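## Task

Carry the tote from the staging bench over to the work bench. The stand's post is already pinned at the correct height and has to still be pinned there at the end; letting it come down quickly can count as a failure even if a robot is holding it. Take the wooden block out of the tote and set it on the stand's top plate. The tote has to finish resting on the work bench with nothing of it sticking out past the edge. Any number of robots may be used. When finished, release everything and back the robots away. A robot that tips over or is left leaning means failure, and nothing may depend on a robot to stay where it is at the end.

## Robot and tools

Robots: r1 and r2, two identical Hello Robot Stretch 3 units. Each has a differential-drive base (0.33 m long, 0.34 m wide, a passive omni wheel at the back), a lift that slides up a mast, and a telescoping arm that reaches out to the robot's RIGHT side, ending in a wrist (yaw, pitch, roll) and a two-finger gripper. The base cannot strafe; to move the hand forward or back you drive the base. Spinning in place pivots about the point midway between the drive wheels, 0.05 m behind the front edge; with the arm in and the wrist folded, the swept circle has radius 0.28 m.

Frames: the base frame sits on the floor between the drive wheels, x forward, y left, z up. hand_pose is reported in it, at the point where closed fingertips meet. The odometry frame is the base frame where the scene began. Every robot reports in its own frames, so relative placement of the two robots can only be judged from images, lidar_m, wrist_depth_mm and head_depth_mm.

execute_actions: argument actions is a list holding one action (or empty, which only returns state and pictures). An action is an object keyed by robot name, r1 and/or r2. Per robot you may give:
- base: exactly one of {translate_m: d}, a relative drive in metres from the current spot, forward positive, range -1 to 1; or {rotate_rad: d}, a relative turn in radians, counter-clockwise (left) positive, range -3.2 to 3.2. Offsets count from the position in the latest reported state.
- joints: absolute targets by name, each a single number. lift_m 0 to 1.1 (arm height on mast, metres); arm_m 0 to 0.52 (extension, metres); wrist_yaw_rad -1.345 to 4.42 (0 along the arm, positive toward the front, 3.0 folds over the base); wrist_pitch_rad -1.57 to 0.451 (0 level, negative tips fingers down); wrist_roll_rad -2.911 to 2.911; gripper_m -0.089 to 0.179 (larger is wider; real fingertip gap is a bit smaller, zero below 0.007); head_pan_rad -3.953 to 1.73 (0 forward, positive left, -1.57 faces along the arm); head_tilt_rad -1.53 to 0.419 (negative looks down).
- contact_limits: {arm_m: effort percent 1 to 100}; the arm motion halts (contact_stop) when its effort reaches that level, and it also caps holding force until the next action. Too small a value stops it immediately.
All motions in an action start at once and may finish at different times. Omitted joints or bases may keep pushing toward earlier targets without any status saying so. An unknown key or out-of-range number rejects the whole call. cameras picks which images return: r1_head_camera, r1_nav_camera, r1_wrist_camera, r2_head_camera, r2_nav_camera, r2_wrist_camera, or all; omitted or null means all, [] means none. If a result reports a stop, the rest of that reply's motion calls are skipped.

wait: seconds 0 to 10; nothing new is commanded, and it returns the same state and images. zoom_image: camera plus region [x0, y0, x1, y1] in pixels of that camera's latest full image, top-left origin, at most 504 by 504. finished_scene: pass the current scene number; irreversible; its result tells whether the goal was met and gives the next task.

Results: base_status and joint_status tell how each motion ended: done, off_target (resting short of target, may still push), contact_stop, time_out, torque_fault (a wrist servo going limp for 10 s after sustained overload). After contact_stop the arm or lift goes slack until commanded again; a slack lift can sink under load or be pushed up by closing fingers on a surface. on_its_own describes uncommanded joints; its held at value is the target, not the position. motor_effort is percent of maximum, positive toward larger joint values, peak in brackets; readings carry sizeable bias and noise. Effort out of its rest range suggests pushing or carrying. Positive wheel effort drives forward. base_odometry counts wheel turns, so slip looks like travel; turned_by_wheels and turned_by_imu give turning since the last result. base_tilt in degrees, forward and right positive, with a fixed bias of up to about 4 degrees. lidar_m: 12 distances in metres, 30-degree sectors, first straight ahead then counter-clockwise (4th left, 7th behind, 10th right), plane 0.17 m above floor, sees legs not tabletops, not clear objects; - means nothing. Depth grids are 7x7 medians in mm (wrist 45 to 1000, head 280 to 4000, head grid sideways).

Speed: base moves at up to 0.30 m/s and 1.9 rad/s only when stowed (lift_m under 0.30, arm_m under 0.03, wrist_yaw_rad over 2.54); otherwise 0.10 m/s and 0.63 rad/s.

Gripping: command gripper_m below the object's width (lower squeezes more); release by going at least 0.02 above where the fingers met it. No reading confirms a grasp; check the images. Fold or unfold the wrist only with lift_m between 0.32 and 0.95, wrist_pitch_rad -0.4 and roll near 0; keep pitch at -0.5 or lower whenever yaw is below -0.4.

Avoid: robots pressing on each other (base contact plus any further drive is a hard press and ends the run); carrying a shared load with both robots, since unequal travel (up to 2.5 cm per metre) can tip one; arm pushes on rigid things with the gripper above about 0.45 m, or repeating a push after a contact stop; driving while the hand is hooked on something fixed; snagging furniture, especially reversing. If tilt appears, back off in small steps, free the gripper, and lower lift_m to about 0.2. Lower the stand's post slowly, never let it drop, avoid drops, slips and slams, and note that a loose object may occasionally get nudged.

Each tool is called after ">>>" in YAML: its name, and indented under it one key for each argument.

## Session

>>> execute_actions:
  actions: []

Scene clock: 0.00 s.
r1.base_odometry: x=+0.000 y=+0.000 heading=+0.000 (m, m, rad; r1's odometry frame)
r1.turned_by_wheels: +0.000 (rad since the last result)
r1.turned_by_imu: +0.000 (rad since the last result)
r1.base_tilt: forward=+0.1 right=-1.4 (deg)
r1.lidar_m: 2.71 1.59 0.96 0.83 0.84 0.97 1.72 2.46 1.40 1.98 2.10 1.57
r1.head_depth_mm: 2073 3083 - - - 3433 2323 / 2069 3090 - - - 3160 2299 / 2084 3140 - - - 3387 2296 / 2086 3133 - - - 3366 2277 / 2079 3182 3948 3969 - 3337 2252 / 2109 3189 3888 3881 3832 3302 2263 / 2103 3217 3729 3798 3831 3278 2264
r1.base_status: not commanded
r1.joint_positions: lift_m=+0.596 arm_m=-0.003 wrist_yaw_rad=+3.081 wrist_pitch_rad=-0.556 wrist_roll_rad=+0.008 gripper_m=+0.037 head_pan_rad=+0.009 head_tilt_rad=-0.003
r1.joint_status: not commanded
r1.motor_effort: left_wheel=-1 right_wheel=+0 lift_m=+40 arm_m=+0 wrist_yaw_rad=+0 wrist_pitch_rad=+3 wrist_roll_rad=+0 gripper_m=+0 head_pan_rad=+0 head_tilt_rad=+2 (%)
r1.hand_pose: x=-0.0087 y=+0.0621 z=+0.5785 quat_wxyz=(+0.216, +0.688, +0.173, +0.671) (m; r1's base frame)
r1.wrist_depth_mm: 674 719 814 874 953 - - / 742 787 915 - - - - / 820 890 - - - - - / 898 977 - - - - - / 923 920 900 902 912 910 889 / 783 787 804 780 - 788 773 / 716 704 703 725 692 686 691
r2.base_odometry: x=+0.000 y=+0.000 heading=+0.000 (m, m, rad; r2's odometry frame)
r2.turned_by_wheels: +0.000 (rad since the last result)
r2.turned_by_imu: +0.000 (rad since the last result)
r2.base_tilt: forward=+0.9 right=+0.6 (deg)
r2.lidar_m: 0.76 0.65 0.65 0.74 1.25 2.92 1.85 2.36 1.47 1.58 4.53 1.37
r2.head_depth_mm: 1438 1412 1371 1347 1320 1283 1260 / 1232 1209 1171 1149 1126 1107 1087 / 1064 1046 1023 1003 988 970 952 / 939 921 906 896 885 862 854 / 838 829 816 804 792 782 773 / 764 751 739 728 723 711 705 / 693 688 677 670 660 654 644
r2.base_status: not commanded
r2.joint_positions: lift_m=+0.381 arm_m=+0.000 wrist_yaw_rad=+3.011 wrist_pitch_rad=-0.453 wrist_roll_rad=+0.002 gripper_m=+0.037 head_pan_rad=-0.003 head_tilt_rad=-0.012
r2.joint_status: not commanded
r2.motor_effort: left_wheel=+0 right_wheel=+0 lift_m=+37 arm_m=+0 wrist_yaw_rad=+0 wrist_pitch_rad=+6 wrist_roll_rad=+0 gripper_m=+1 head_pan_rad=+0 head_tilt_rad=+1 (%)
r2.hand_pose: x=+0.0073 y=+0.0727 z=+0.3858 quat_wxyz=(+0.204, +0.698, +0.114, +0.677) (m; r2's base frame)
r2.wrist_depth_mm: - - 974 799 675 594 511 / - - - 923 729 642 549 / - - - 934 802 677 580 / 822 803 820 803 794 714 621 / 714 699 - 696 689 678 649 / 606 606 - 589 570 595 581 / 539 540 - - 519 520 521
pictures: r1_head_camera (sideways: a quarter turn clockwise sets it upright), r1_nav_camera (sideways: a quarter turn counterclockwise sets it upright), r1_wrist_camera, r2_head_camera (sideways: a quarter turn clockwise sets it upright), r2_nav_camera (sideways: a quarter turn counterclockwise sets it upright), r2_wrist_camera
Images, in order (width x height): r1_head_camera 896x504, r1_nav_camera 672x504, r1_wrist_camera 644x364, r2_head_camera 896x504, r2_nav_camera 672x504, r2_wrist_camera 644x364.

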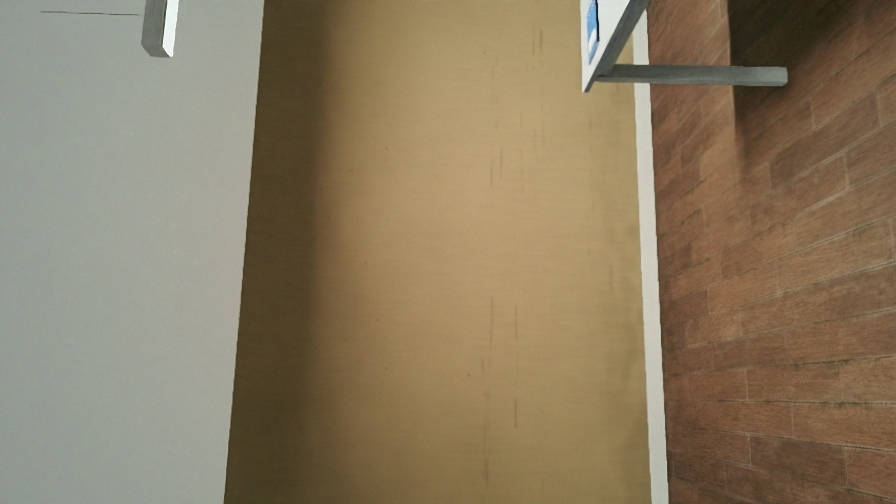

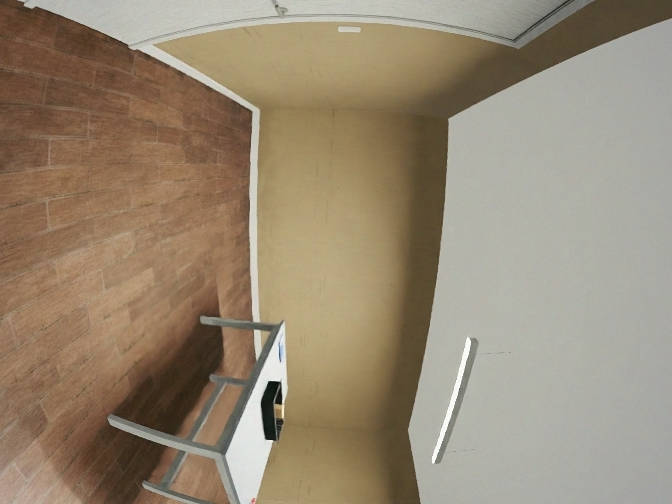

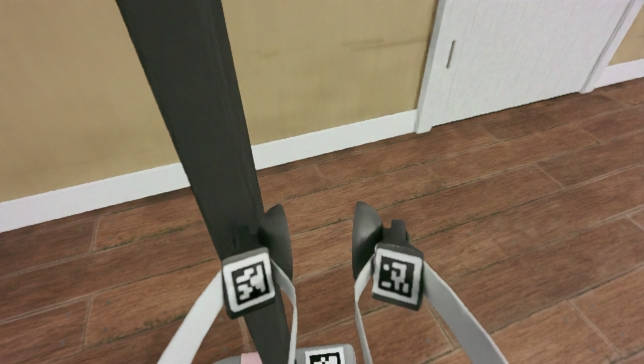

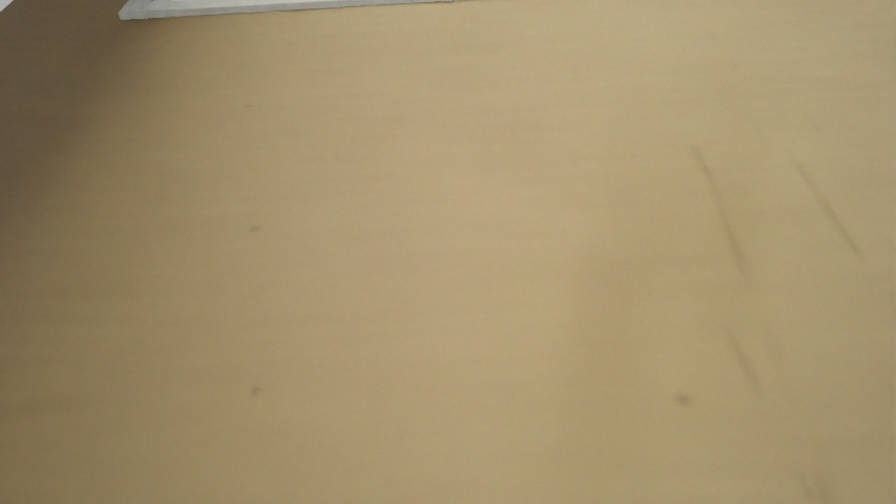

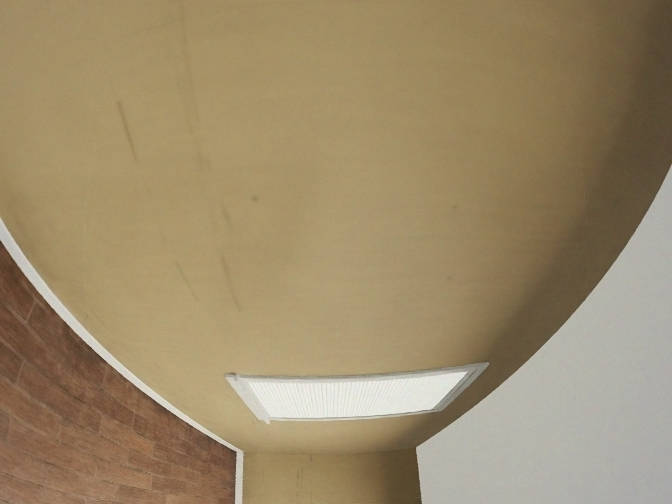

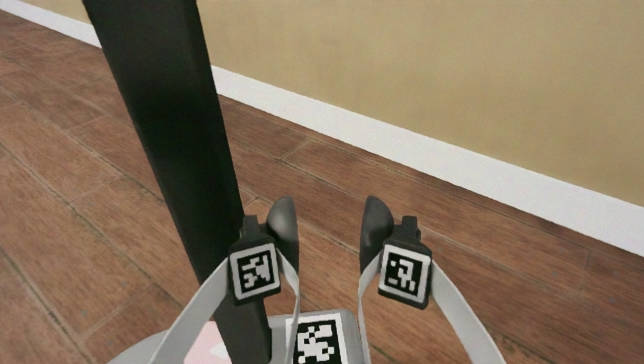

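>>> execute_actions:
  actions:
    - {"r1":{"base":{"rotate_rad":0.1},"joints":{"head_pan_rad":-0.65,"head_tilt_rad":-0.4,"lift_m":0.28,"wrist_pitch_rad":-0.4,"wrist_yaw_rad":3.0}},"r2":{"joints":{"head_pan_rad":-2.0,"head_tilt_rad":-0.4,"lift_m":0.28,"wrist_pitch_rad":-0.4}}}
  cameras: ["r1_head_camera","r1_nav_camera","r2_nav_camera","r2_head_camera"]

>>> execute_actions:
  actions:
    - {"r1":{"base":{"translate_m":1},"joints":{"head_pan_rad":-2.2}},"r2":{"joints":{"head_pan_rad":-1.3}}}
  cameras: ["r1_head_camera","r1_nav_camera","r2_nav_camera","r2_head_camera"]

Scene clock: 14.70 s.
r1.base_odometry: x=+0.000 y=+0.000 heading=+0.100 (m, m, rad; r1's odometry frame)
r1.turned_by_wheels: +0.100 (rad since the last result)
r1.turned_by_imu: +0.096 (rad since the last result)
r1.base_tilt: forward=+0.1 right=-1.4 (deg)
r1.lidar_m: 4.01 1.37 0.91 0.83 0.84 1.04 2.11 2.47 1.40 1.98 2.11 1.57
r1.head_depth_mm: 3867 - - 3077 2266 1764 1439 / - - - 3070 2279 1751 1431 / - - 2365 1706 2094 1757 1430 / - - 2185 2905 2265 1746 1433 / - - 2219 3141 2276 1757 1430 / - - - 3262 2275 1749 1432 / 3799 - - 3051 2273 1754 1429
r1.base_status: done
r1.joint_positions: lift_m=+0.280 arm_m=-0.003 wrist_yaw_rad=+3.001 wrist_pitch_rad=-0.420 wrist_roll_rad=+0.008 gripper_m=+0.037 head_pan_rad=-0.643 head_tilt_rad=-0.395
r1.joint_status: all done
r1.motor_effort: left_wheel=-3(9) right_wheel=+3(6) lift_m=+33(33) arm_m=+0(0) wrist_yaw_rad=-1(0) wrist_pitch_rad=+6(6) wrist_roll_rad=+0(0) gripper_m=+0(1) head_pan_rad=-3(28) head_tilt_rad=-2(21) (%)
r1.hand_pose: x=+0.0101 y=+0.0795 z=+0.2923 quat_wxyz=(+0.196, +0.702, +0.098, +0.677) (m; r1's base frame)
r1.wrist_depth_mm: 666 - 776 851 936 - - / 718 - 840 915 - - - / 772 - 888 925 897 890 900 / 751 746 726 723 716 699 685 / 594 599 - 588 584 573 568 / 505 505 - 515 - 487 483 / 448 - - - 421 420 415
r2.base_odometry: x=+0.000 y=+0.000 heading=+0.000 (m, m, rad; r2's odometry frame)
r2.turned_by_wheels: +0.000 (rad since the last result)
r2.turned_by_imu: -0.001 (rad since the last result)
r2.base_tilt: forward=+1.0 right=+0.7 (deg)
r2.lidar_m: 0.76 0.65 0.65 0.74 1.25 2.93 1.84 2.36 1.47 1.59 4.53 1.37
r2.head_depth_mm: 3393 3625 3835 3714 2461 1827 1454 / 3535 3736 3922 3737 2489 1843 1455 / 3618 3869 - 3307 2369 1856 1470 / 3756 - - 1770 2268 1789 1482 / 3856 - - 1773 2527 1812 1478 / - - - 1969 2558 1855 1488 / - - - 1992 2579 1903 1497
r2.base_status: not commanded
r2.joint_positions: lift_m=+0.280 arm_m=+0.000 wrist_yaw_rad=+3.011 wrist_pitch_rad=-0.420 wrist_roll_rad=+0.002 gripper_m=+0.037 head_pan_rad=-1.993 head_tilt_rad=-0.395
r2.joint_status: all done
r2.motor_effort: left_wheel=+0(0) right_wheel=+0(0) lift_m=+28(30) arm_m=+0(0) wrist_yaw_rad=+0(0) wrist_pitch_rad=+8(9) wrist_roll_rad=+0(0) gripper_m=+0(1) head_pan_rad=-4(56) head_tilt_rad=-2(24) (%)
r2.hand_pose: x=+0.0079 y=+0.0770 z=+0.2926 quat_wxyz=(+0.192, +0.700, +0.102, +0.680) (m; r2's base frame)
r2.wrist_depth_mm: - - 969 811 668 589 511 / - - - 879 740 622 544 / 875 870 875 859 773 665 581 / 693 690 681 690 676 660 599 / 585 572 - 571 582 564 574 / 507 517 - - 476 483 487 / 450 - - - 437 422 424
pictures: r1_head_camera (sideways: a quarter turn clockwise sets it upright), r1_nav_camera (sideways: a quarter turn counterclockwise sets it upright), r2_head_camera (sideways: a quarter turn clockwise sets it upright), r2_nav_camera (sideways: a quarter turn counterclockwise sets it upright)
camera_calibration (this result's frames):
r1_head_camera: T_world_to_cam=[[-0.336014, 0.22523, -0.91453, 1.21239], [0.575073, 0.818043, -0.00982524, 0.014324], [0.745912, -0.529224, -0.404398, 0.4828], [0, 0, 0, 1]] pos_world=[0.0390185, -0.0292758, 1.30416]
r1_nav_camera: T_world_to_cam=[[0.358496, -0.203492, 0.911083, -1.15213], [-0.576664, -0.815757, 0.0447073, -0.00640677], [0.734125, -0.541416, -0.409792, 0.48474], [0, 0, 0, 1]] pos_world=[0.0534794, 0.0227711, 1.24861]
r2_head_camera: T_world_to_cam=[[0.183167, 0.300677, -0.935972, 1.23895], [0.910422, -0.411104, 0.0461015, -0.0626257], [-0.37092, -0.860574, -0.349043, 0.413699], [0, 0, 0, 1]] pos_world=[-0.0164691, -0.0422502, 1.30691]
r2_nav_camera: T_world_to_cam=[[-0.14868, -0.31509, 0.937344, -1.17794], [-0.90569, 0.423939, -0.00115089, 0.0633898], [-0.397014, -0.849114, -0.348405, 0.41035], [0, 0, 0, 1]] pos_world=[0.0451908, -0.0495957, 1.24717]
Images, in order (width x height): r1_head_camera 896x504, r1_nav_camera 672x504, r2_head_camera 896x504, r2_nav_camera 672x504.

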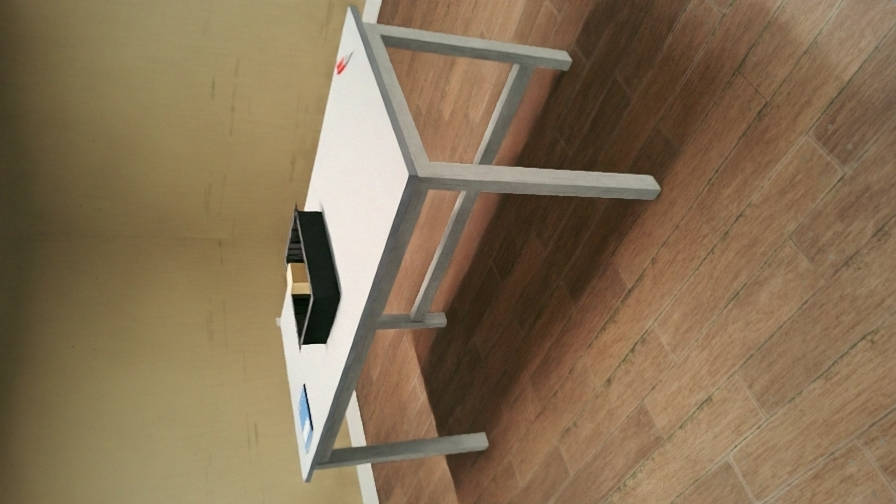

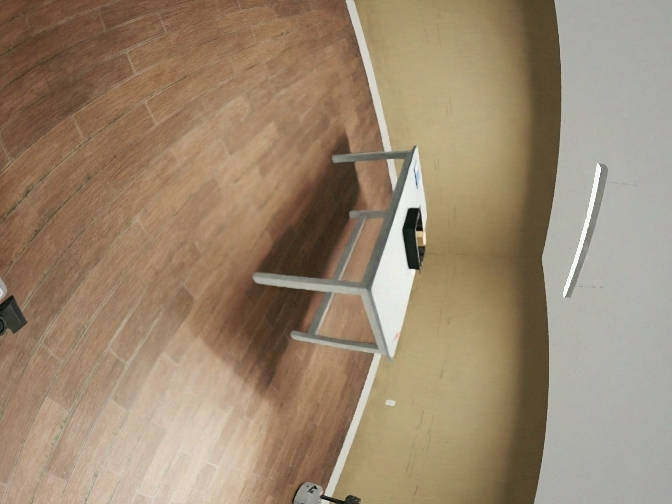

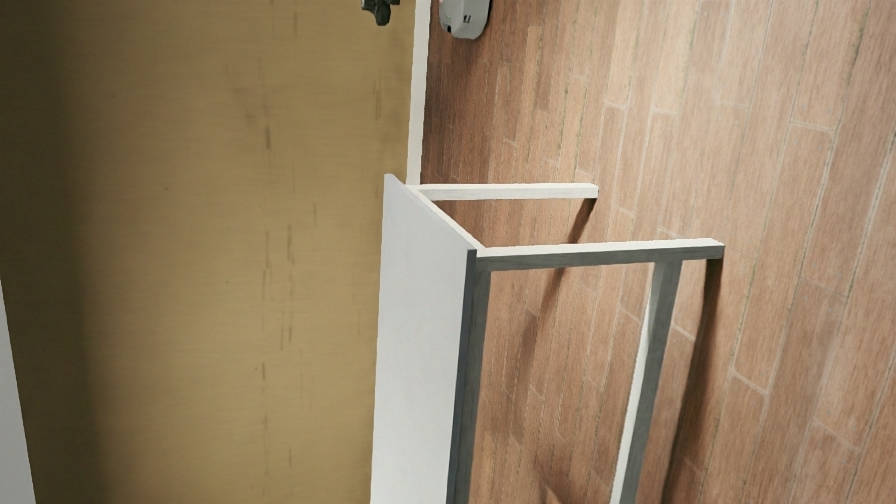

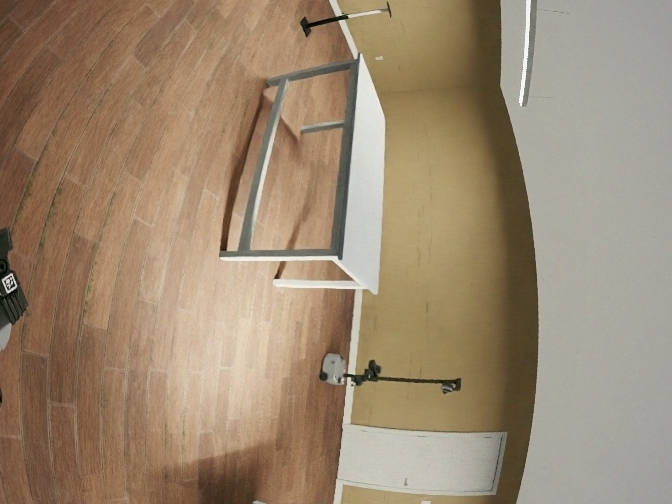

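Scene clock: 19.63 s.
r1.base_odometry: x=+0.995 y=+0.100 heading=+0.100 (m, m, rad; r1's odometry frame)
r1.turned_by_wheels: +0.000 (rad since the last result)
r1.turned_by_imu: +0.003 (rad since the last result)
r1.base_tilt: forward=+0.1 right=-1.4 (deg)
r1.lidar_m: 3.03 1.63 1.04 0.95 0.96 1.22 2.50 2.01 2.41 1.06 1.72 1.80
r1.head_depth_mm: - - 2376 3071 2282 1758 1434 / - - 2679 3084 2195 1763 1436 / - - - 2874 2274 1758 1430 / - - - 3065 2269 1745 1430 / - - - 3237 2269 1751 1427 / 3761 - - 3236 2279 1758 1431 / 3496 3715 3885 3136 2261 1750 1423
r1.base_status: done
r1.joint_positions: lift_m=+0.280 arm_m=-0.003 wrist_yaw_rad=+3.001 wrist_pitch_rad=-0.420 wrist_roll_rad=+0.008 gripper_m=+0.037 head_pan_rad=-2.193 head_tilt_rad=-0.396
r1.joint_status: all done
r1.motor_effort: left_wheel=-3(9) right_wheel=+3(11) lift_m=+33(33) arm_m=+0(0) wrist_yaw_rad=+0(1) wrist_pitch_rad=+6(6) wrist_roll_rad=+0(0) gripper_m=+0(0) head_pan_rad=-3(29) head_tilt_rad=-2(3) (%)
r1.hand_pose: x=+0.0103 y=+0.0795 z=+0.2924 quat_wxyz=(+0.196, +0.703, +0.098, +0.677) (m; r1's base frame)
r1.wrist_depth_mm: 782 - 891 973 - - - / 841 - 975 - - - - / 887 - 942 926 903 912 891 / 740 717 724 717 710 698 694 / 597 600 - 585 588 579 566 / 511 505 - 513 - 484 481 / 449 - - - 421 420 416
r2.base_odometry: x=+0.000 y=+0.000 heading=+0.000 (m, m, rad; r2's odometry frame)
r2.turned_by_wheels: +0.000 (rad since the last result)
r2.turned_by_imu: -0.001 (rad since the last result)
r2.base_tilt: forward=+0.9 right=+0.6 (deg)
r2.lidar_m: 0.77 0.65 0.65 0.74 1.25 2.92 1.84 2.36 1.48 1.59 4.52 1.37
r2.head_depth_mm: - - - 3043 2468 1823 1446 / - - - 3029 2377 1833 1447 / - - - 3332 2441 1852 1471 / - - - 3847 2516 1877 1470 / - - - 3690 2494 1870 1480 / - - - - 2552 1866 1502 / 3947 - - - 2607 1893 1490
r2.base_status: not commanded
r2.joint_positions: lift_m=+0.280 arm_m=+0.000 wrist_yaw_rad=+3.011 wrist_pitch_rad=-0.420 wrist_roll_rad=+0.002 gripper_m=+0.037 head_pan_rad=-1.307 head_tilt_rad=-0.395
r2.joint_status: all done
r2.motor_effort: left_wheel=+0(0) right_wheel=+0(0) lift_m=+27(26) arm_m=+0(0) wrist_yaw_rad=+0(0) wrist_pitch_rad=+8(8) wrist_roll_rad=+0(0) gripper_m=+0(1) head_pan_rad=+4(52) head_tilt_rad=-3(4) (%)
r2.hand_pose: x=+0.0079 y=+0.0770 z=+0.2926 quat_wxyz=(+0.192, +0.700, +0.102, +0.680) (m; r2's base frame)
r2.wrist_depth_mm: - - - 816 680 590 513 / - - - 870 752 620 543 / 852 890 896 867 751 672 570 / 697 705 695 679 682 658 604 / 574 572 - 566 588 573 560 / 495 513 - - 471 486 479 / 445 - - - 425 433 429
pictures: r1_head_camera (sideways: a quarter turn clockwise sets it upright), r1_nav_camera (sideways: a quarter turn counterclockwise sets it upright), r2_head_camera (sideways: a quarter turn clockwise sets it upright), r2_nav_camera (sideways: a quarter turn counterclockwise sets it upright)
camera_calibration (this result's frames):
r1_head_camera: T_world_to_cam=[[0.218694, 0.34128, -0.914167, 1.20854], [0.829795, -0.557982, -0.00979817, 0.0127349], [-0.513433, -0.756428, -0.40522, 0.491551], [0, 0, 0, 1]] pos_world=[-0.0224882, -0.0335201, 1.30411]
r1_nav_camera: T_world_to_cam=[[-0.196493, -0.363304, 0.910714, -1.14826], [-0.827561, 0.559594, 0.0446826, -0.00484408], [-0.525864, -0.744892, -0.410612, 0.493493], [0, 0, 0, 1]] pos_world=[0.0298765, -0.0468582, 1.24859]
r2_head_camera: T_world_to_cam=[[-0.048586, 0.348741, -0.935959, 1.24035], [0.964999, 0.25817, 0.0461014, -0.0629586], [0.257714, -0.90096, -0.349078, 0.409909], [0, 0, 0, 1]] pos_world=[0.0153789, -0.0469932, 1.30691]
r2_nav_camera: T_world_to_cam=[[0.0844062, -0.338063, 0.937331, -1.17934], [-0.969462, -0.24524, -0.00115031, 0.063778], [0.23026, -0.908609, -0.348439, 0.406569], [0, 0, 0, 1]] pos_world=[0.0677576, -0.0136397, 1.24717]
Images, in order (width x height): r1_head_camera 896x504, r1_nav_camera 672x504, r2_head_camera 896x504, r2_nav_camera 672x504.

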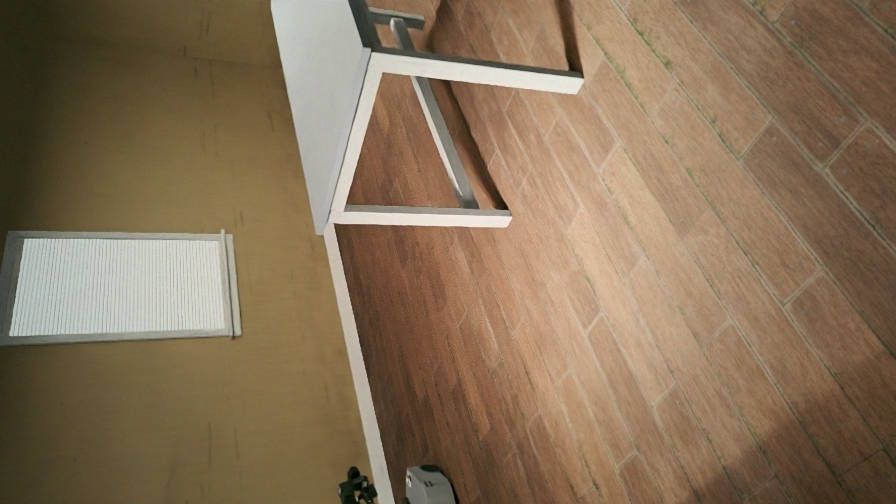

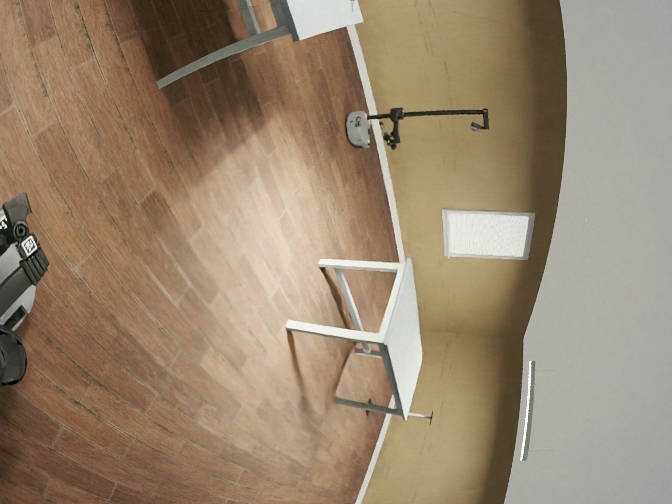

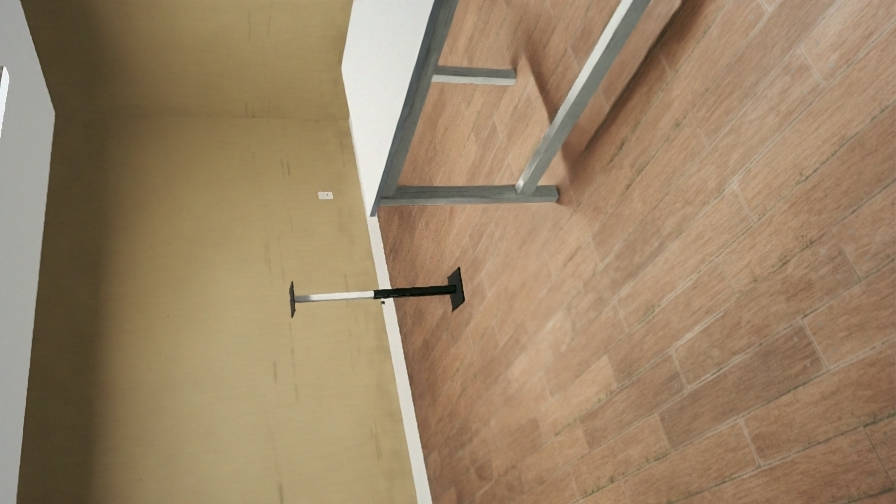

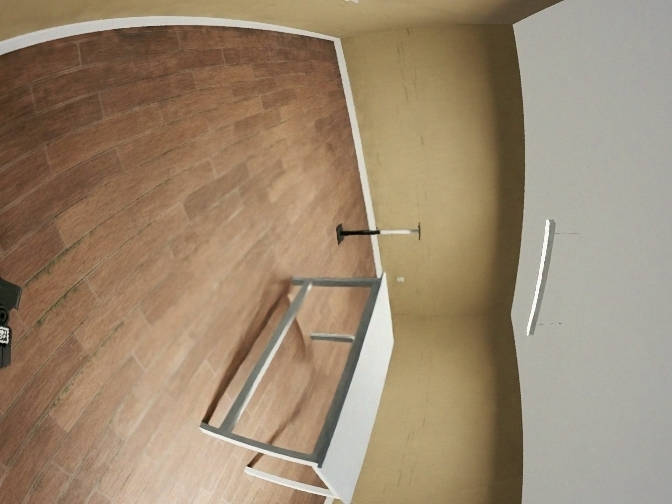

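>>> execute_actions:
  actions:
    - {"r1":{"base":{"rotate_rad":-0.56},"joints":{"head_pan_rad":-1.5,"head_tilt_rad":-0.8}},"r2":{"base":{"rotate_rad":-0.34},"joints":{"head_pan_rad":-1.6,"head_tilt_rad":-0.8}}}
  cameras: []

>>> execute_actions:
  actions:
    - {"r1":{"base":{"translate_m":1}},"r2":{"base":{"translate_m":-1}}}
  cameras: []

>>> execute_actions:
  actions:
    - {"r1":{"base":{"rotate_rad":0.68},"joints":{"lift_m":0.9}},"r2":{"base":{"translate_m":-1}}}
  cameras: []

>>> execute_actions:
  actions:
    - {"r1":{"base":{"translate_m":0.08}},"r2":{"base":{"rotate_rad":-0.45},"joints":{"lift_m":0.9}}}
  cameras: ["r1_head_camera","r1_nav_camera","r2_nav_camera","r2_head_camera"]

Scene clock: 48.23 s.
r1.base_odometry: x=+0.995 y=+0.100 heading=-0.460 (m, m, rad; r1's odometry frame)
r1.turned_by_wheels: -0.560 (rad since the last result)
r1.turned_by_imu: -0.546 (rad since the last result)
r1.base_tilt: forward=+0.1 right=-1.4 (deg)
r1.lidar_m: 1.80 3.02 1.70 1.06 0.96 0.96 1.20 2.32 2.01 2.41 1.05 1.71
r1.head_depth_mm: 3407 2603 2149 1769 1505 1302 1157 / 3394 2541 2149 1764 1507 1304 1160 / 3806 2721 2164 1768 1501 1309 1156 / 3806 2765 2162 1777 1508 1307 1159 / 3666 2775 2174 1776 1510 1309 1160 / 3528 2739 2171 1776 1509 1307 1164 / 3019 2768 2172 1786 1519 1314 1165
r1.base_status: done
r1.joint_positions: lift_m=+0.280 arm_m=-0.003 wrist_yaw_rad=+3.001 wrist_pitch_rad=-0.420 wrist_roll_rad=+0.008 gripper_m=+0.037 head_pan_rad=-1.507 head_tilt_rad=-0.790
r1.joint_status: all done
r1.motor_effort: left_wheel=+2(10) right_wheel=-3(8) lift_m=+33(33) arm_m=+0(0) wrist_yaw_rad=-1(0) wrist_pitch_rad=+6(6) wrist_roll_rad=+0(0) gripper_m=+0(0) head_pan_rad=+3(26) head_tilt_rad=-3(23) (%)
r1.hand_pose: x=+0.0103 y=+0.0795 z=+0.2924 quat_wxyz=(+0.196, +0.703, +0.098, +0.677) (m; r1's base frame)
r1.wrist_depth_mm: 724 - - - - - - / 753 - - - - - - / 819 - 941 922 910 891 892 / 731 720 731 714 694 695 691 / 600 595 - 589 594 574 568 / 510 503 - 509 - 484 479 / 447 - - - 424 416 417
r2.base_odometry: x=+0.000 y=+0.000 heading=-0.340 (m, m, rad; r2's odometry frame)
r2.turned_by_wheels: -0.340 (rad since the last result)
r2.turned_by_imu: -0.341 (rad since the last result)
r2.base_tilt: forward=+0.9 right=+0.6 (deg)
r2.lidar_m: 1.04 0.70 0.65 0.66 0.84 1.83 2.23 1.84 3.30 1.48 1.79 4.26
r2.head_depth_mm: 3432 3242 2358 1868 1552 1324 1156 / 3528 3212 2376 1893 1556 1328 1157 / 3599 2067 2303 1887 1560 1330 1164 / 3745 1514 2251 1852 1563 1346 1171 / 3782 1636 2442 1913 1597 1344 1168 / - 1671 2489 1926 1594 1351 1178 / - 2886 2457 1946 1595 1358 1177
r2.base_status: done
r2.joint_positions: lift_m=+0.280 arm_m=+0.000 wrist_yaw_rad=+3.011 wrist_pitch_rad=-0.420 wrist_roll_rad=+0.002 gripper_m=+0.037 head_pan_rad=-1.593 head_tilt_rad=-0.790
r2.joint_status: all done
r2.motor_effort: left_wheel=+3(13) right_wheel=-2(7) lift_m=+26(26) arm_m=+0(0) wrist_yaw_rad=-1(0) wrist_pitch_rad=+8(8) wrist_roll_rad=+0(0) gripper_m=+1(0) head_pan_rad=-4(34) head_tilt_rad=-3(29) (%)
r2.hand_pose: x=+0.0079 y=+0.0771 z=+0.2926 quat_wxyz=(+0.192, +0.700, +0.102, +0.680) (m; r2's base frame)
r2.wrist_depth_mm: 911 - 730 682 631 588 539 / 983 - 771 751 679 623 583 / 905 873 819 777 730 663 632 / 721 696 702 677 682 688 640 / 585 587 - 572 581 561 569 / 507 514 - - 486 497 486 / 453 - - - 427 430 423
pictures: none
No camera images: the call's "cameras" was empty. Leave "cameras" out to get every camera's image.

Scene clock: 53.17 s.
r1.base_odometry: x=+1.891 y=-0.344 heading=-0.460 (m, m, rad; r1's odometry frame)
r1.turned_by_wheels: +0.000 (rad since the last result)
r1.turned_by_imu: +0.004 (rad since the last result)
r1.base_tilt: forward=+0.1 right=-1.4 (deg)
r1.lidar_m: 0.81 2.28 2.29 1.77 1.61 1.60 1.99 3.88 0.81 1.18 1.07 1.08
r1.head_depth_mm: 3773 2772 876 1060 1415 1303 1153 / 3639 2742 879 1639 1497 1307 1155 / 3505 1124 880 761 1501 1305 1158 / 3312 1121 880 723 1475 1317 1160 / 3156 1129 883 724 1419 1314 1164 / 2822 1133 884 727 644 1311 1161 / 2854 1138 886 691 616 1316 1163
r1.base_status: done
r1.joint_positions: lift_m=+0.280 arm_m=-0.003 wrist_yaw_rad=+3.001 wrist_pitch_rad=-0.420 wrist_roll_rad=+0.008 gripper_m=+0.037 head_pan_rad=-1.507 head_tilt_rad=-0.790
r1.joint_status: not commanded
r1.motor_effort: left_wheel=+1(13) right_wheel=-2(5) lift_m=+33(33) arm_m=+0(0) wrist_yaw_rad=-1(0) wrist_pitch_rad=+7(6) wrist_roll_rad=+0(0) gripper_m=+1(0) head_pan_rad=+2(2) head_tilt_rad=-4(3) (%)
r1.hand_pose: x=+0.0103 y=+0.0795 z=+0.2925 quat_wxyz=(+0.196, +0.703, +0.098, +0.677) (m; r1's base frame)
r1.wrist_depth_mm: - - - - - - - / - - - - - - - / 969 - 943 930 916 906 901 / 728 719 719 714 710 700 693 / 597 592 - 587 588 577 564 / 504 505 - 511 - 484 481 / 448 - - - 421 420 417
r2.base_odometry: x=-0.943 y=+0.333 heading=-0.340 (m, m, rad; r2's odometry frame)
r2.turned_by_wheels: +0.000 (rad since the last result)
r2.turned_by_imu: -0.005 (rad since the last result)
r2.base_tilt: forward=+0.9 right=+0.6 (deg)
r2.lidar_m: 1.69 1.14 1.05 1.07 1.36 2.95 1.58 1.06 1.02 3.75 1.74 2.73
r2.head_depth_mm: 3120 3223 2389 1876 1560 1326 1148 / 3237 3258 2388 1910 1561 1321 1156 / 3312 3282 2404 1898 1549 1330 1161 / 3495 3338 2400 1909 1576 1345 1163 / 3531 3327 2443 1925 1575 1342 1166 / 3754 3367 2456 1928 1601 1351 1176 / 3957 3266 2380 1958 1607 1366 1180
r2.base_status: done
r2.joint_positions: lift_m=+0.280 arm_m=+0.000 wrist_yaw_rad=+3.011 wrist_pitch_rad=-0.419 wrist_roll_rad=+0.002 gripper_m=+0.037 head_pan_rad=-1.593 head_tilt_rad=-0.790
r2.joint_status: not commanded
r2.motor_effort: left_wheel=+3(10) right_wheel=-2(9) lift_m=+27(26) arm_m=+0(0) wrist_yaw_rad=+0(0) wrist_pitch_rad=+8(8) wrist_roll_rad=+0(0) gripper_m=+0(0) head_pan_rad=-3(4) head_tilt_rad=-4(4) (%)
r2.hand_pose: x=+0.0079 y=+0.0771 z=+0.2927 quat_wxyz=(+0.192, +0.700, +0.102, +0.680) (m; r2's base frame)
r2.wrist_depth_mm: - - - - 974 904 874 / - - - - - - 922 / 906 861 829 880 834 832 860 / 681 695 690 679 685 698 681 / 584 573 - 581 587 568 563 / 503 511 - - 474 494 488 / 447 - - - 433 421 428
pictures: none
No camera images: the call's "cameras" was empty. Leave "cameras" out to get every camera's image.

Scene clock: 59.63 s.
r1.base_odometry: x=+1.891 y=-0.344 heading=+0.220 (m, m, rad; r1's odometry frame)
r1.turned_by_wheels: +0.680 (rad since the last result)
r1.turned_by_imu: +0.660 (rad since the last result)
r1.base_tilt: forward=+0.2 right=-1.4 (deg)
r1.lidar_m: 2.27 2.33 1.67 1.59 1.64 2.25 2.51 0.81 1.11 1.07 1.11 0.81
r1.head_depth_mm: 2780 1116 877 721 647 - 1154 / 2799 1037 823 703 639 - 1139 / 2727 976 770 705 642 - - / 2830 1001 877 705 642 - 1161 / 2844 1125 815 723 651 1274 1160 / 2916 1129 885 726 1420 1316 1162 / 2911 1134 886 729 1415 1316 1160
r1.base_status: done
r1.joint_positions: lift_m=+0.900 arm_m=-0.003 wrist_yaw_rad=+3.001 wrist_pitch_rad=-0.420 wrist_roll_rad=+0.008 gripper_m=+0.037 head_pan_rad=-1.507 head_tilt_rad=-0.791
r1.joint_status: all done
r1.motor_effort: left_wheel=-3(10) right_wheel=+3(9) lift_m=+47(50) arm_m=+0(0) wrist_yaw_rad=+0(1) wrist_pitch_rad=+6(6) wrist_roll_rad=+0(0) gripper_m=+0(0) head_pan_rad=+3(3) head_tilt_rad=-3(3) (%)
r1.hand_pose: x=+0.0103 y=+0.0796 z=+0.9121 quat_wxyz=(+0.196, +0.703, +0.098, +0.677) (m; r1's base frame)
r1.wrist_depth_mm: - - - - - - - / - - - - - - - / - - - - - - - / - - - - - - - / - - - - - - - / - - - - - - - / - - - - - - -
r2.base_odometry: x=-1.886 y=+0.666 heading=-0.340 (m, m, rad; r2's odometry frame)
r2.turned_by_wheels: +0.000 (rad since the last result)
r2.turned_by_imu: -0.005 (rad since the last result)
r2.base_tilt: forward=+0.9 right=+0.6 (deg)
r2.lidar_m: 2.35 1.57 1.46 1.48 1.87 2.39 0.94 0.63 0.58 0.59 0.74 2.43
r2.head_depth_mm: 2750 2979 935 764 1481 1331 1153 / 2843 3047 982 773 1511 1321 1156 / 2969 3156 981 800 1549 1286 1166 / 3079 1369 991 825 1576 1286 1166 / 3148 3324 998 861 1581 1295 1165 / 3379 3324 1005 902 1517 1314 1175 / 3496 3417 2400 977 1545 1355 1177
r2.base_status: done
r2.joint_positions: lift_m=+0.280 arm_m=+0.000 wrist_yaw_rad=+3.011 wrist_pitch_rad=-0.419 wrist_roll_rad=+0.002 gripper_m=+0.037 head_pan_rad=-1.593 head_tilt_rad=-0.790
r2.joint_status: not commanded
r2.motor_effort: left_wheel=+3(11) right_wheel=-2(8) lift_m=+26(27) arm_m=+0(0) wrist_yaw_rad=+0(0) wrist_pitch_rad=+8(8) wrist_roll_rad=+0(0) gripper_m=+1(1) head_pan_rad=-4(4) head_tilt_rad=-4(4) (%)
r2.hand_pose: x=+0.0079 y=+0.0771 z=+0.2927 quat_wxyz=(+0.192, +0.700, +0.102, +0.680) (m; r2's base frame)
r2.wrist_depth_mm: - - - - - - - / - - - - - - - / 867 876 854 848 849 852 821 / 696 706 691 683 691 685 684 / 576 577 - 572 582 568 565 / 500 517 - - 472 478 490 / 453 - - - 432 430 417
pictures: none
No camera images: the call's "cameras" was empty. Leave "cameras" out to get every camera's image.

Scene clock: 66.10 s.
r1.base_odometry: x=+1.969 y=-0.327 heading=+0.220 (m, m, rad; r1's odometry frame)
r1.turned_by_wheels: +0.000 (rad since the last result)
r1.turned_by_imu: -0.001 (rad since the last result)
r1.base_tilt: forward=+0.1 right=-1.3 (deg)
r1.lidar_m: 2.20 2.27 1.68 1.61 1.64 2.25 2.59 0.88 1.11 1.07 1.10 0.74
r1.head_depth_mm: 2797 1074 809 697 648 - 1155 / 2768 965 756 705 638 - 1138 / 2857 991 875 704 640 - - / 2843 1125 828 715 642 - 1170 / 2871 1131 880 724 651 1276 1159 / 2882 1134 883 726 1424 1311 1159 / 2919 1131 886 727 1419 1317 1161
r1.base_status: done
r1.joint_positions: lift_m=+0.900 arm_m=-0.003 wrist_yaw_rad=+3.001 wrist_pitch_rad=-0.420 wrist_roll_rad=+0.008 gripper_m=+0.037 head_pan_rad=-1.507 head_tilt_rad=-0.791
r1.joint_status: not commanded
r1.motor_effort: left_wheel=-3(5) right_wheel=+2(8) lift_m=+47(47) arm_m=+0(0) wrist_yaw_rad=-1(0) wrist_pitch_rad=+6(6) wrist_roll_rad=+0(0) gripper_m=+0(0) head_pan_rad=+2(2) head_tilt_rad=-3(3) (%)
r1.hand_pose: x=+0.0103 y=+0.0796 z=+0.9121 quat_wxyz=(+0.196, +0.703, +0.098, +0.677) (m; r1's base frame)
r1.wrist_depth_mm: - - - - - - - / - - - - - - - / - - - - - - - / - - - - - - - / - - - - - - - / - - - - - - - / - - - - - - -
r2.base_odometry: x=-1.886 y=+0.666 heading=-0.790 (m, m, rad; r2's odometry frame)
r2.turned_by_wheels: -0.450 (rad since the last result)
r2.turned_by_imu: -0.452 (rad since the last result)
r2.base_tilt: forward=+0.9 right=+0.7 (deg)
r2.lidar_m: 2.42 2.16 1.53 1.46 1.49 1.99 2.38 0.86 0.61 0.58 0.60 0.79
r2.head_depth_mm: 2933 3130 969 792 - - 1144 / 2942 3134 879 794 1639 - 1148 / 2880 3148 876 777 1600 - - / 2792 1748 963 779 1585 - 1144 / 2881 3087 964 781 1578 - 1146 / 2839 3068 1006 792 1538 1345 1177 / 2827 3020 1014 794 1545 1359 1177
r2.base_status: done
r2.joint_positions: lift_m=+0.900 arm_m=+0.000 wrist_yaw_rad=+3.011 wrist_pitch_rad=-0.419 wrist_roll_rad=+0.002 gripper_m=+0.037 head_pan_rad=-1.593 head_tilt_rad=-0.791
r2.joint_status: all done
r2.motor_effort: left_wheel=+2(13) right_wheel=-2(6) lift_m=+46(48) arm_m=+0(0) wrist_yaw_rad=+0(0) wrist_pitch_rad=+8(8) wrist_roll_rad=+0(0) gripper_m=+0(0) head_pan_rad=-4(4) head_tilt_rad=-4(4) (%)
r2.hand_pose: x=+0.0079 y=+0.0771 z=+0.9121 quat_wxyz=(+0.192, +0.700, +0.102, +0.680) (m; r2's base frame)
r2.wrist_depth_mm: - - - - - - - / - - - - - - - / - - - - - - - / - - - - - - - / - - - - - - - / - - - - - - - / - - - - - - -
pictures: r1_head_camera (sideways: a quarter turn clockwise sets it upright), r1_nav_camera (sideways: a quarter turn counterclockwise sets it upright), r2_head_camera (sideways: a quarter turn clockwise sets it upright), r2_nav_camera (sideways: a quarter turn counterclockwise sets it upright)
camera_calibration (this result's frames):
r1_head_camera: T_world_to_cam=[[-0.0675035, 0.722469, -0.6881, 0.915551], [0.995434, 0.0954227, 0.00253548, -0.00433441], [0.0674921, -0.684787, -0.725611, 0.904828], [0, 0, 0, 1]] pos_world=[0.00504876, -0.0414297, 1.28656]
r1_nav_camera: T_world_to_cam=[[0.0985243, -0.723738, 0.683005, -0.853194], [-0.993855, -0.106353, 0.0306693, 0.0144337], [0.050443, -0.68183, -0.729769, 0.905188], [0, 0, 0, 1]] pos_world=[0.052745, 0.00123002, 1.24287]
r2_head_camera: T_world_to_cam=[[0.0592684, 0.681888, -0.729052, 0.969884], [0.998239, -0.0421709, 0.0417094, -0.0574205], [-0.00230368, -0.73024, -0.683186, 0.846199], [0, 0, 0, 1]] pos_world=[0.00178526, -0.0458445, 1.2876]
r2_nav_camera: T_world_to_cam=[[-0.0219046, -0.682354, 0.730694, -0.909242], [-0.999285, 0.0374635, 0.00502873, 0.0559166], [-0.0308057, -0.730061, -0.682687, 0.843046], [0, 0, 0, 1]] pos_world=[0.0619307, -0.0070443, 1.23963]
Images, in order (width x height): r1_head_camera 896x504, r1_nav_camera 672x504, r2_head_camera 896x504, r2_nav_camera 672x504.

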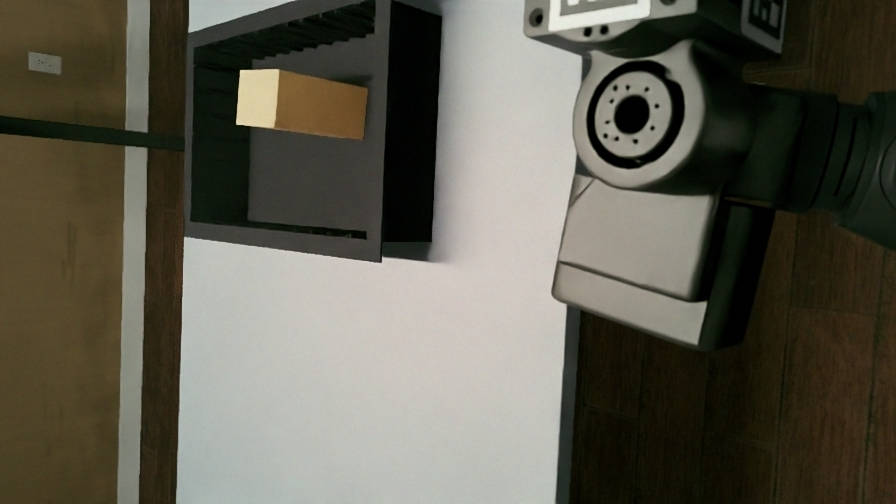

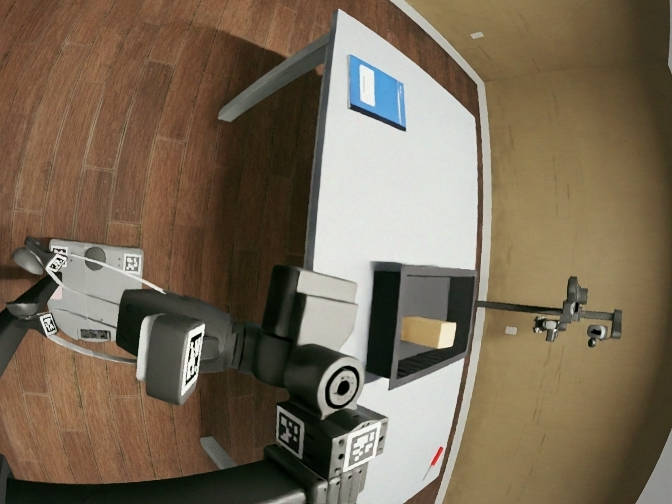

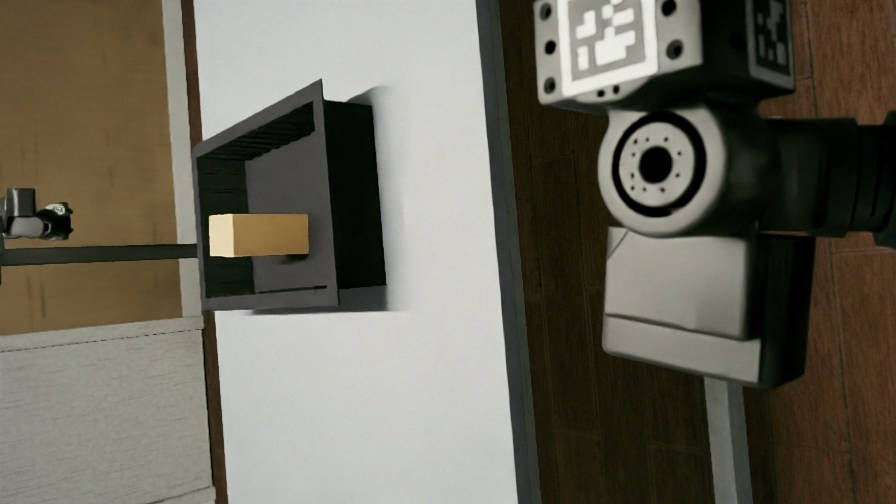

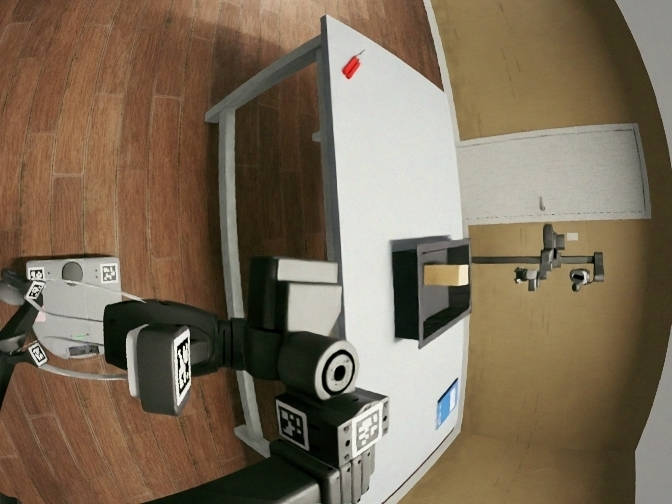

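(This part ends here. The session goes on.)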